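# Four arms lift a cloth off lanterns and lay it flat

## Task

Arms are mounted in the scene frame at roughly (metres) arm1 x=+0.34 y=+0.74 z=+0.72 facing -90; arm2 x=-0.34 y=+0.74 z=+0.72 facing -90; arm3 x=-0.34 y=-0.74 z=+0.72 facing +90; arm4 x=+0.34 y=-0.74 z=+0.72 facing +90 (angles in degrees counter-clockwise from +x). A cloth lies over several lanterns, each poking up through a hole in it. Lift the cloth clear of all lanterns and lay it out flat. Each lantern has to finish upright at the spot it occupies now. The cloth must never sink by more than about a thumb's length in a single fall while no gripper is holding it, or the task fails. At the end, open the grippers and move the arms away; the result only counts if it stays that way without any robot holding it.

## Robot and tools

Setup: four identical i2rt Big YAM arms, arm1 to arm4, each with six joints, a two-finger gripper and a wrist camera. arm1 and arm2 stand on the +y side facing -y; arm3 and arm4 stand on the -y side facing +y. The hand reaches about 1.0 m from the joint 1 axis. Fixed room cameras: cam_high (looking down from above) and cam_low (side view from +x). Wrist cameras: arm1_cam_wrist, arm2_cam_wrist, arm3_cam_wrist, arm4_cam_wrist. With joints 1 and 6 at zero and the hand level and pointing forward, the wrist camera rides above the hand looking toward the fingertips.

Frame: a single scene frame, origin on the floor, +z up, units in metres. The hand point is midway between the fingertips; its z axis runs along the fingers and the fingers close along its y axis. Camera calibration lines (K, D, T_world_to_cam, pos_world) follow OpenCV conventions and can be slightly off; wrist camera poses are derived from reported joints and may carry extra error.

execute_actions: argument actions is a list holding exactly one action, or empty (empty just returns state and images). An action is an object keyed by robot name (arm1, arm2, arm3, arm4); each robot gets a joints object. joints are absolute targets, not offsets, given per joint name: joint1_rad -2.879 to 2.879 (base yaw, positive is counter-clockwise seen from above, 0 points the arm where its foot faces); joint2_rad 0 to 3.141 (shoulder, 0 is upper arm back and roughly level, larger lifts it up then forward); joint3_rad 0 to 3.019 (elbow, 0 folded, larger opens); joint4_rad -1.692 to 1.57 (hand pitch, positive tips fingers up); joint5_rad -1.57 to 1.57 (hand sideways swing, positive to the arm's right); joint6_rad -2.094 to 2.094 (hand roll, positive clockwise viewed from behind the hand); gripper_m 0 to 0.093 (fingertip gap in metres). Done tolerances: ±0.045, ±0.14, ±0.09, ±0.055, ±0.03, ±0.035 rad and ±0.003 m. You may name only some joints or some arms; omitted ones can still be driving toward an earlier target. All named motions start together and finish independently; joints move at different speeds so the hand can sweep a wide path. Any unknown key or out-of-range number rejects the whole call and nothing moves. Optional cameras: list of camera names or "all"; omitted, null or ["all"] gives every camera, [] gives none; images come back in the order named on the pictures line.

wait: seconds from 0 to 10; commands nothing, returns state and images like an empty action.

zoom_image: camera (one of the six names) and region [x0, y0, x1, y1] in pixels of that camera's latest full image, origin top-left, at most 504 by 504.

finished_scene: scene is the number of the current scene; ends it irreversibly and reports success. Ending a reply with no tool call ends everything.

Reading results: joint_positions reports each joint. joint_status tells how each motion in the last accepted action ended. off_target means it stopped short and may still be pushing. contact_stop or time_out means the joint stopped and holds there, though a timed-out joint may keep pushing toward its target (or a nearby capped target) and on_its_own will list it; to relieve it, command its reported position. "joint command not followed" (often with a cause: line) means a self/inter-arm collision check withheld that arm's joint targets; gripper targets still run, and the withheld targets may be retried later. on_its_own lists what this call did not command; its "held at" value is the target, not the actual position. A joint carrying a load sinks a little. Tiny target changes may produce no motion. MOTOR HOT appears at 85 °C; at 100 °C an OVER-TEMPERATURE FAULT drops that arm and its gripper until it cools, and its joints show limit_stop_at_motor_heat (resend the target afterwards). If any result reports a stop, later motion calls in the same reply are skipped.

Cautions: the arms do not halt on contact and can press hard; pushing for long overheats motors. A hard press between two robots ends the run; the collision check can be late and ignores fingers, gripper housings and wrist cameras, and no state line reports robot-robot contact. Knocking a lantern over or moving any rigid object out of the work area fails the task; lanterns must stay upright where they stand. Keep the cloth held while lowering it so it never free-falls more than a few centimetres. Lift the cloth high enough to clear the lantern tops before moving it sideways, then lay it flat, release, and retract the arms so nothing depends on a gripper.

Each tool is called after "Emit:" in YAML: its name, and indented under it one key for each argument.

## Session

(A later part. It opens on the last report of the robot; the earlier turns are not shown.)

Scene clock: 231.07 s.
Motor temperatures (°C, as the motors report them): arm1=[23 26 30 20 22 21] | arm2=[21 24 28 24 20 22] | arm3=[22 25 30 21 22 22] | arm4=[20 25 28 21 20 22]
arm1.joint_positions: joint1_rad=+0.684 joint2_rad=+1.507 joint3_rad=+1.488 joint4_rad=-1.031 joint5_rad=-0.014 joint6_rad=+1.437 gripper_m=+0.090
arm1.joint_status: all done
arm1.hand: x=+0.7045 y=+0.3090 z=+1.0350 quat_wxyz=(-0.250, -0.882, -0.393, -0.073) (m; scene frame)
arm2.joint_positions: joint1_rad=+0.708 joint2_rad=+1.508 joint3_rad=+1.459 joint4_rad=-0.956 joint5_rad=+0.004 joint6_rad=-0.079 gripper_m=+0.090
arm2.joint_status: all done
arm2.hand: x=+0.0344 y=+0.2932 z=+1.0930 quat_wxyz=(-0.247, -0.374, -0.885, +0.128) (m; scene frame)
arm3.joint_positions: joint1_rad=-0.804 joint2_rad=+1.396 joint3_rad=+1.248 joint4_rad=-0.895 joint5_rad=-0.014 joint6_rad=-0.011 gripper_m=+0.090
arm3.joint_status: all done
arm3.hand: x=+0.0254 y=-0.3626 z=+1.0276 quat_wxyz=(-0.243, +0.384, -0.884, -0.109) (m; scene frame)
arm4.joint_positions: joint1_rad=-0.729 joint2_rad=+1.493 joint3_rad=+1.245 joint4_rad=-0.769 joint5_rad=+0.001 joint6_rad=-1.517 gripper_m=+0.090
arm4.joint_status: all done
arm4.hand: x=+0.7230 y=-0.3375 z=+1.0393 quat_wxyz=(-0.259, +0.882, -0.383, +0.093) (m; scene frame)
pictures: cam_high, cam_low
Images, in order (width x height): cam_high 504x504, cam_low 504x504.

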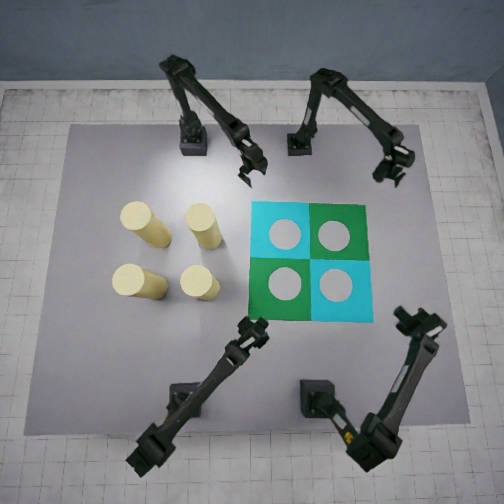

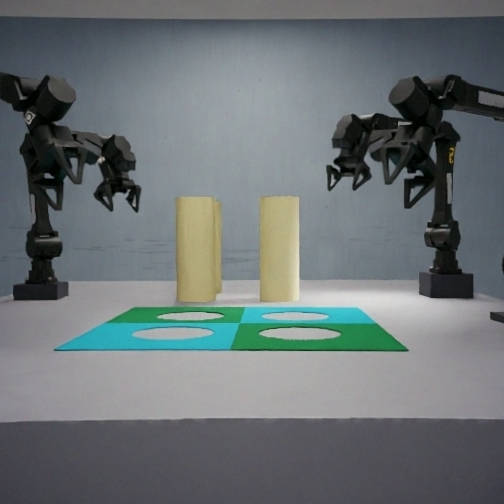

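The cloth lies flat, the lanterns are standing, and the arms are clear.

Emit:
finished_scene:
  scene: 1

The scene is finished: the task was done.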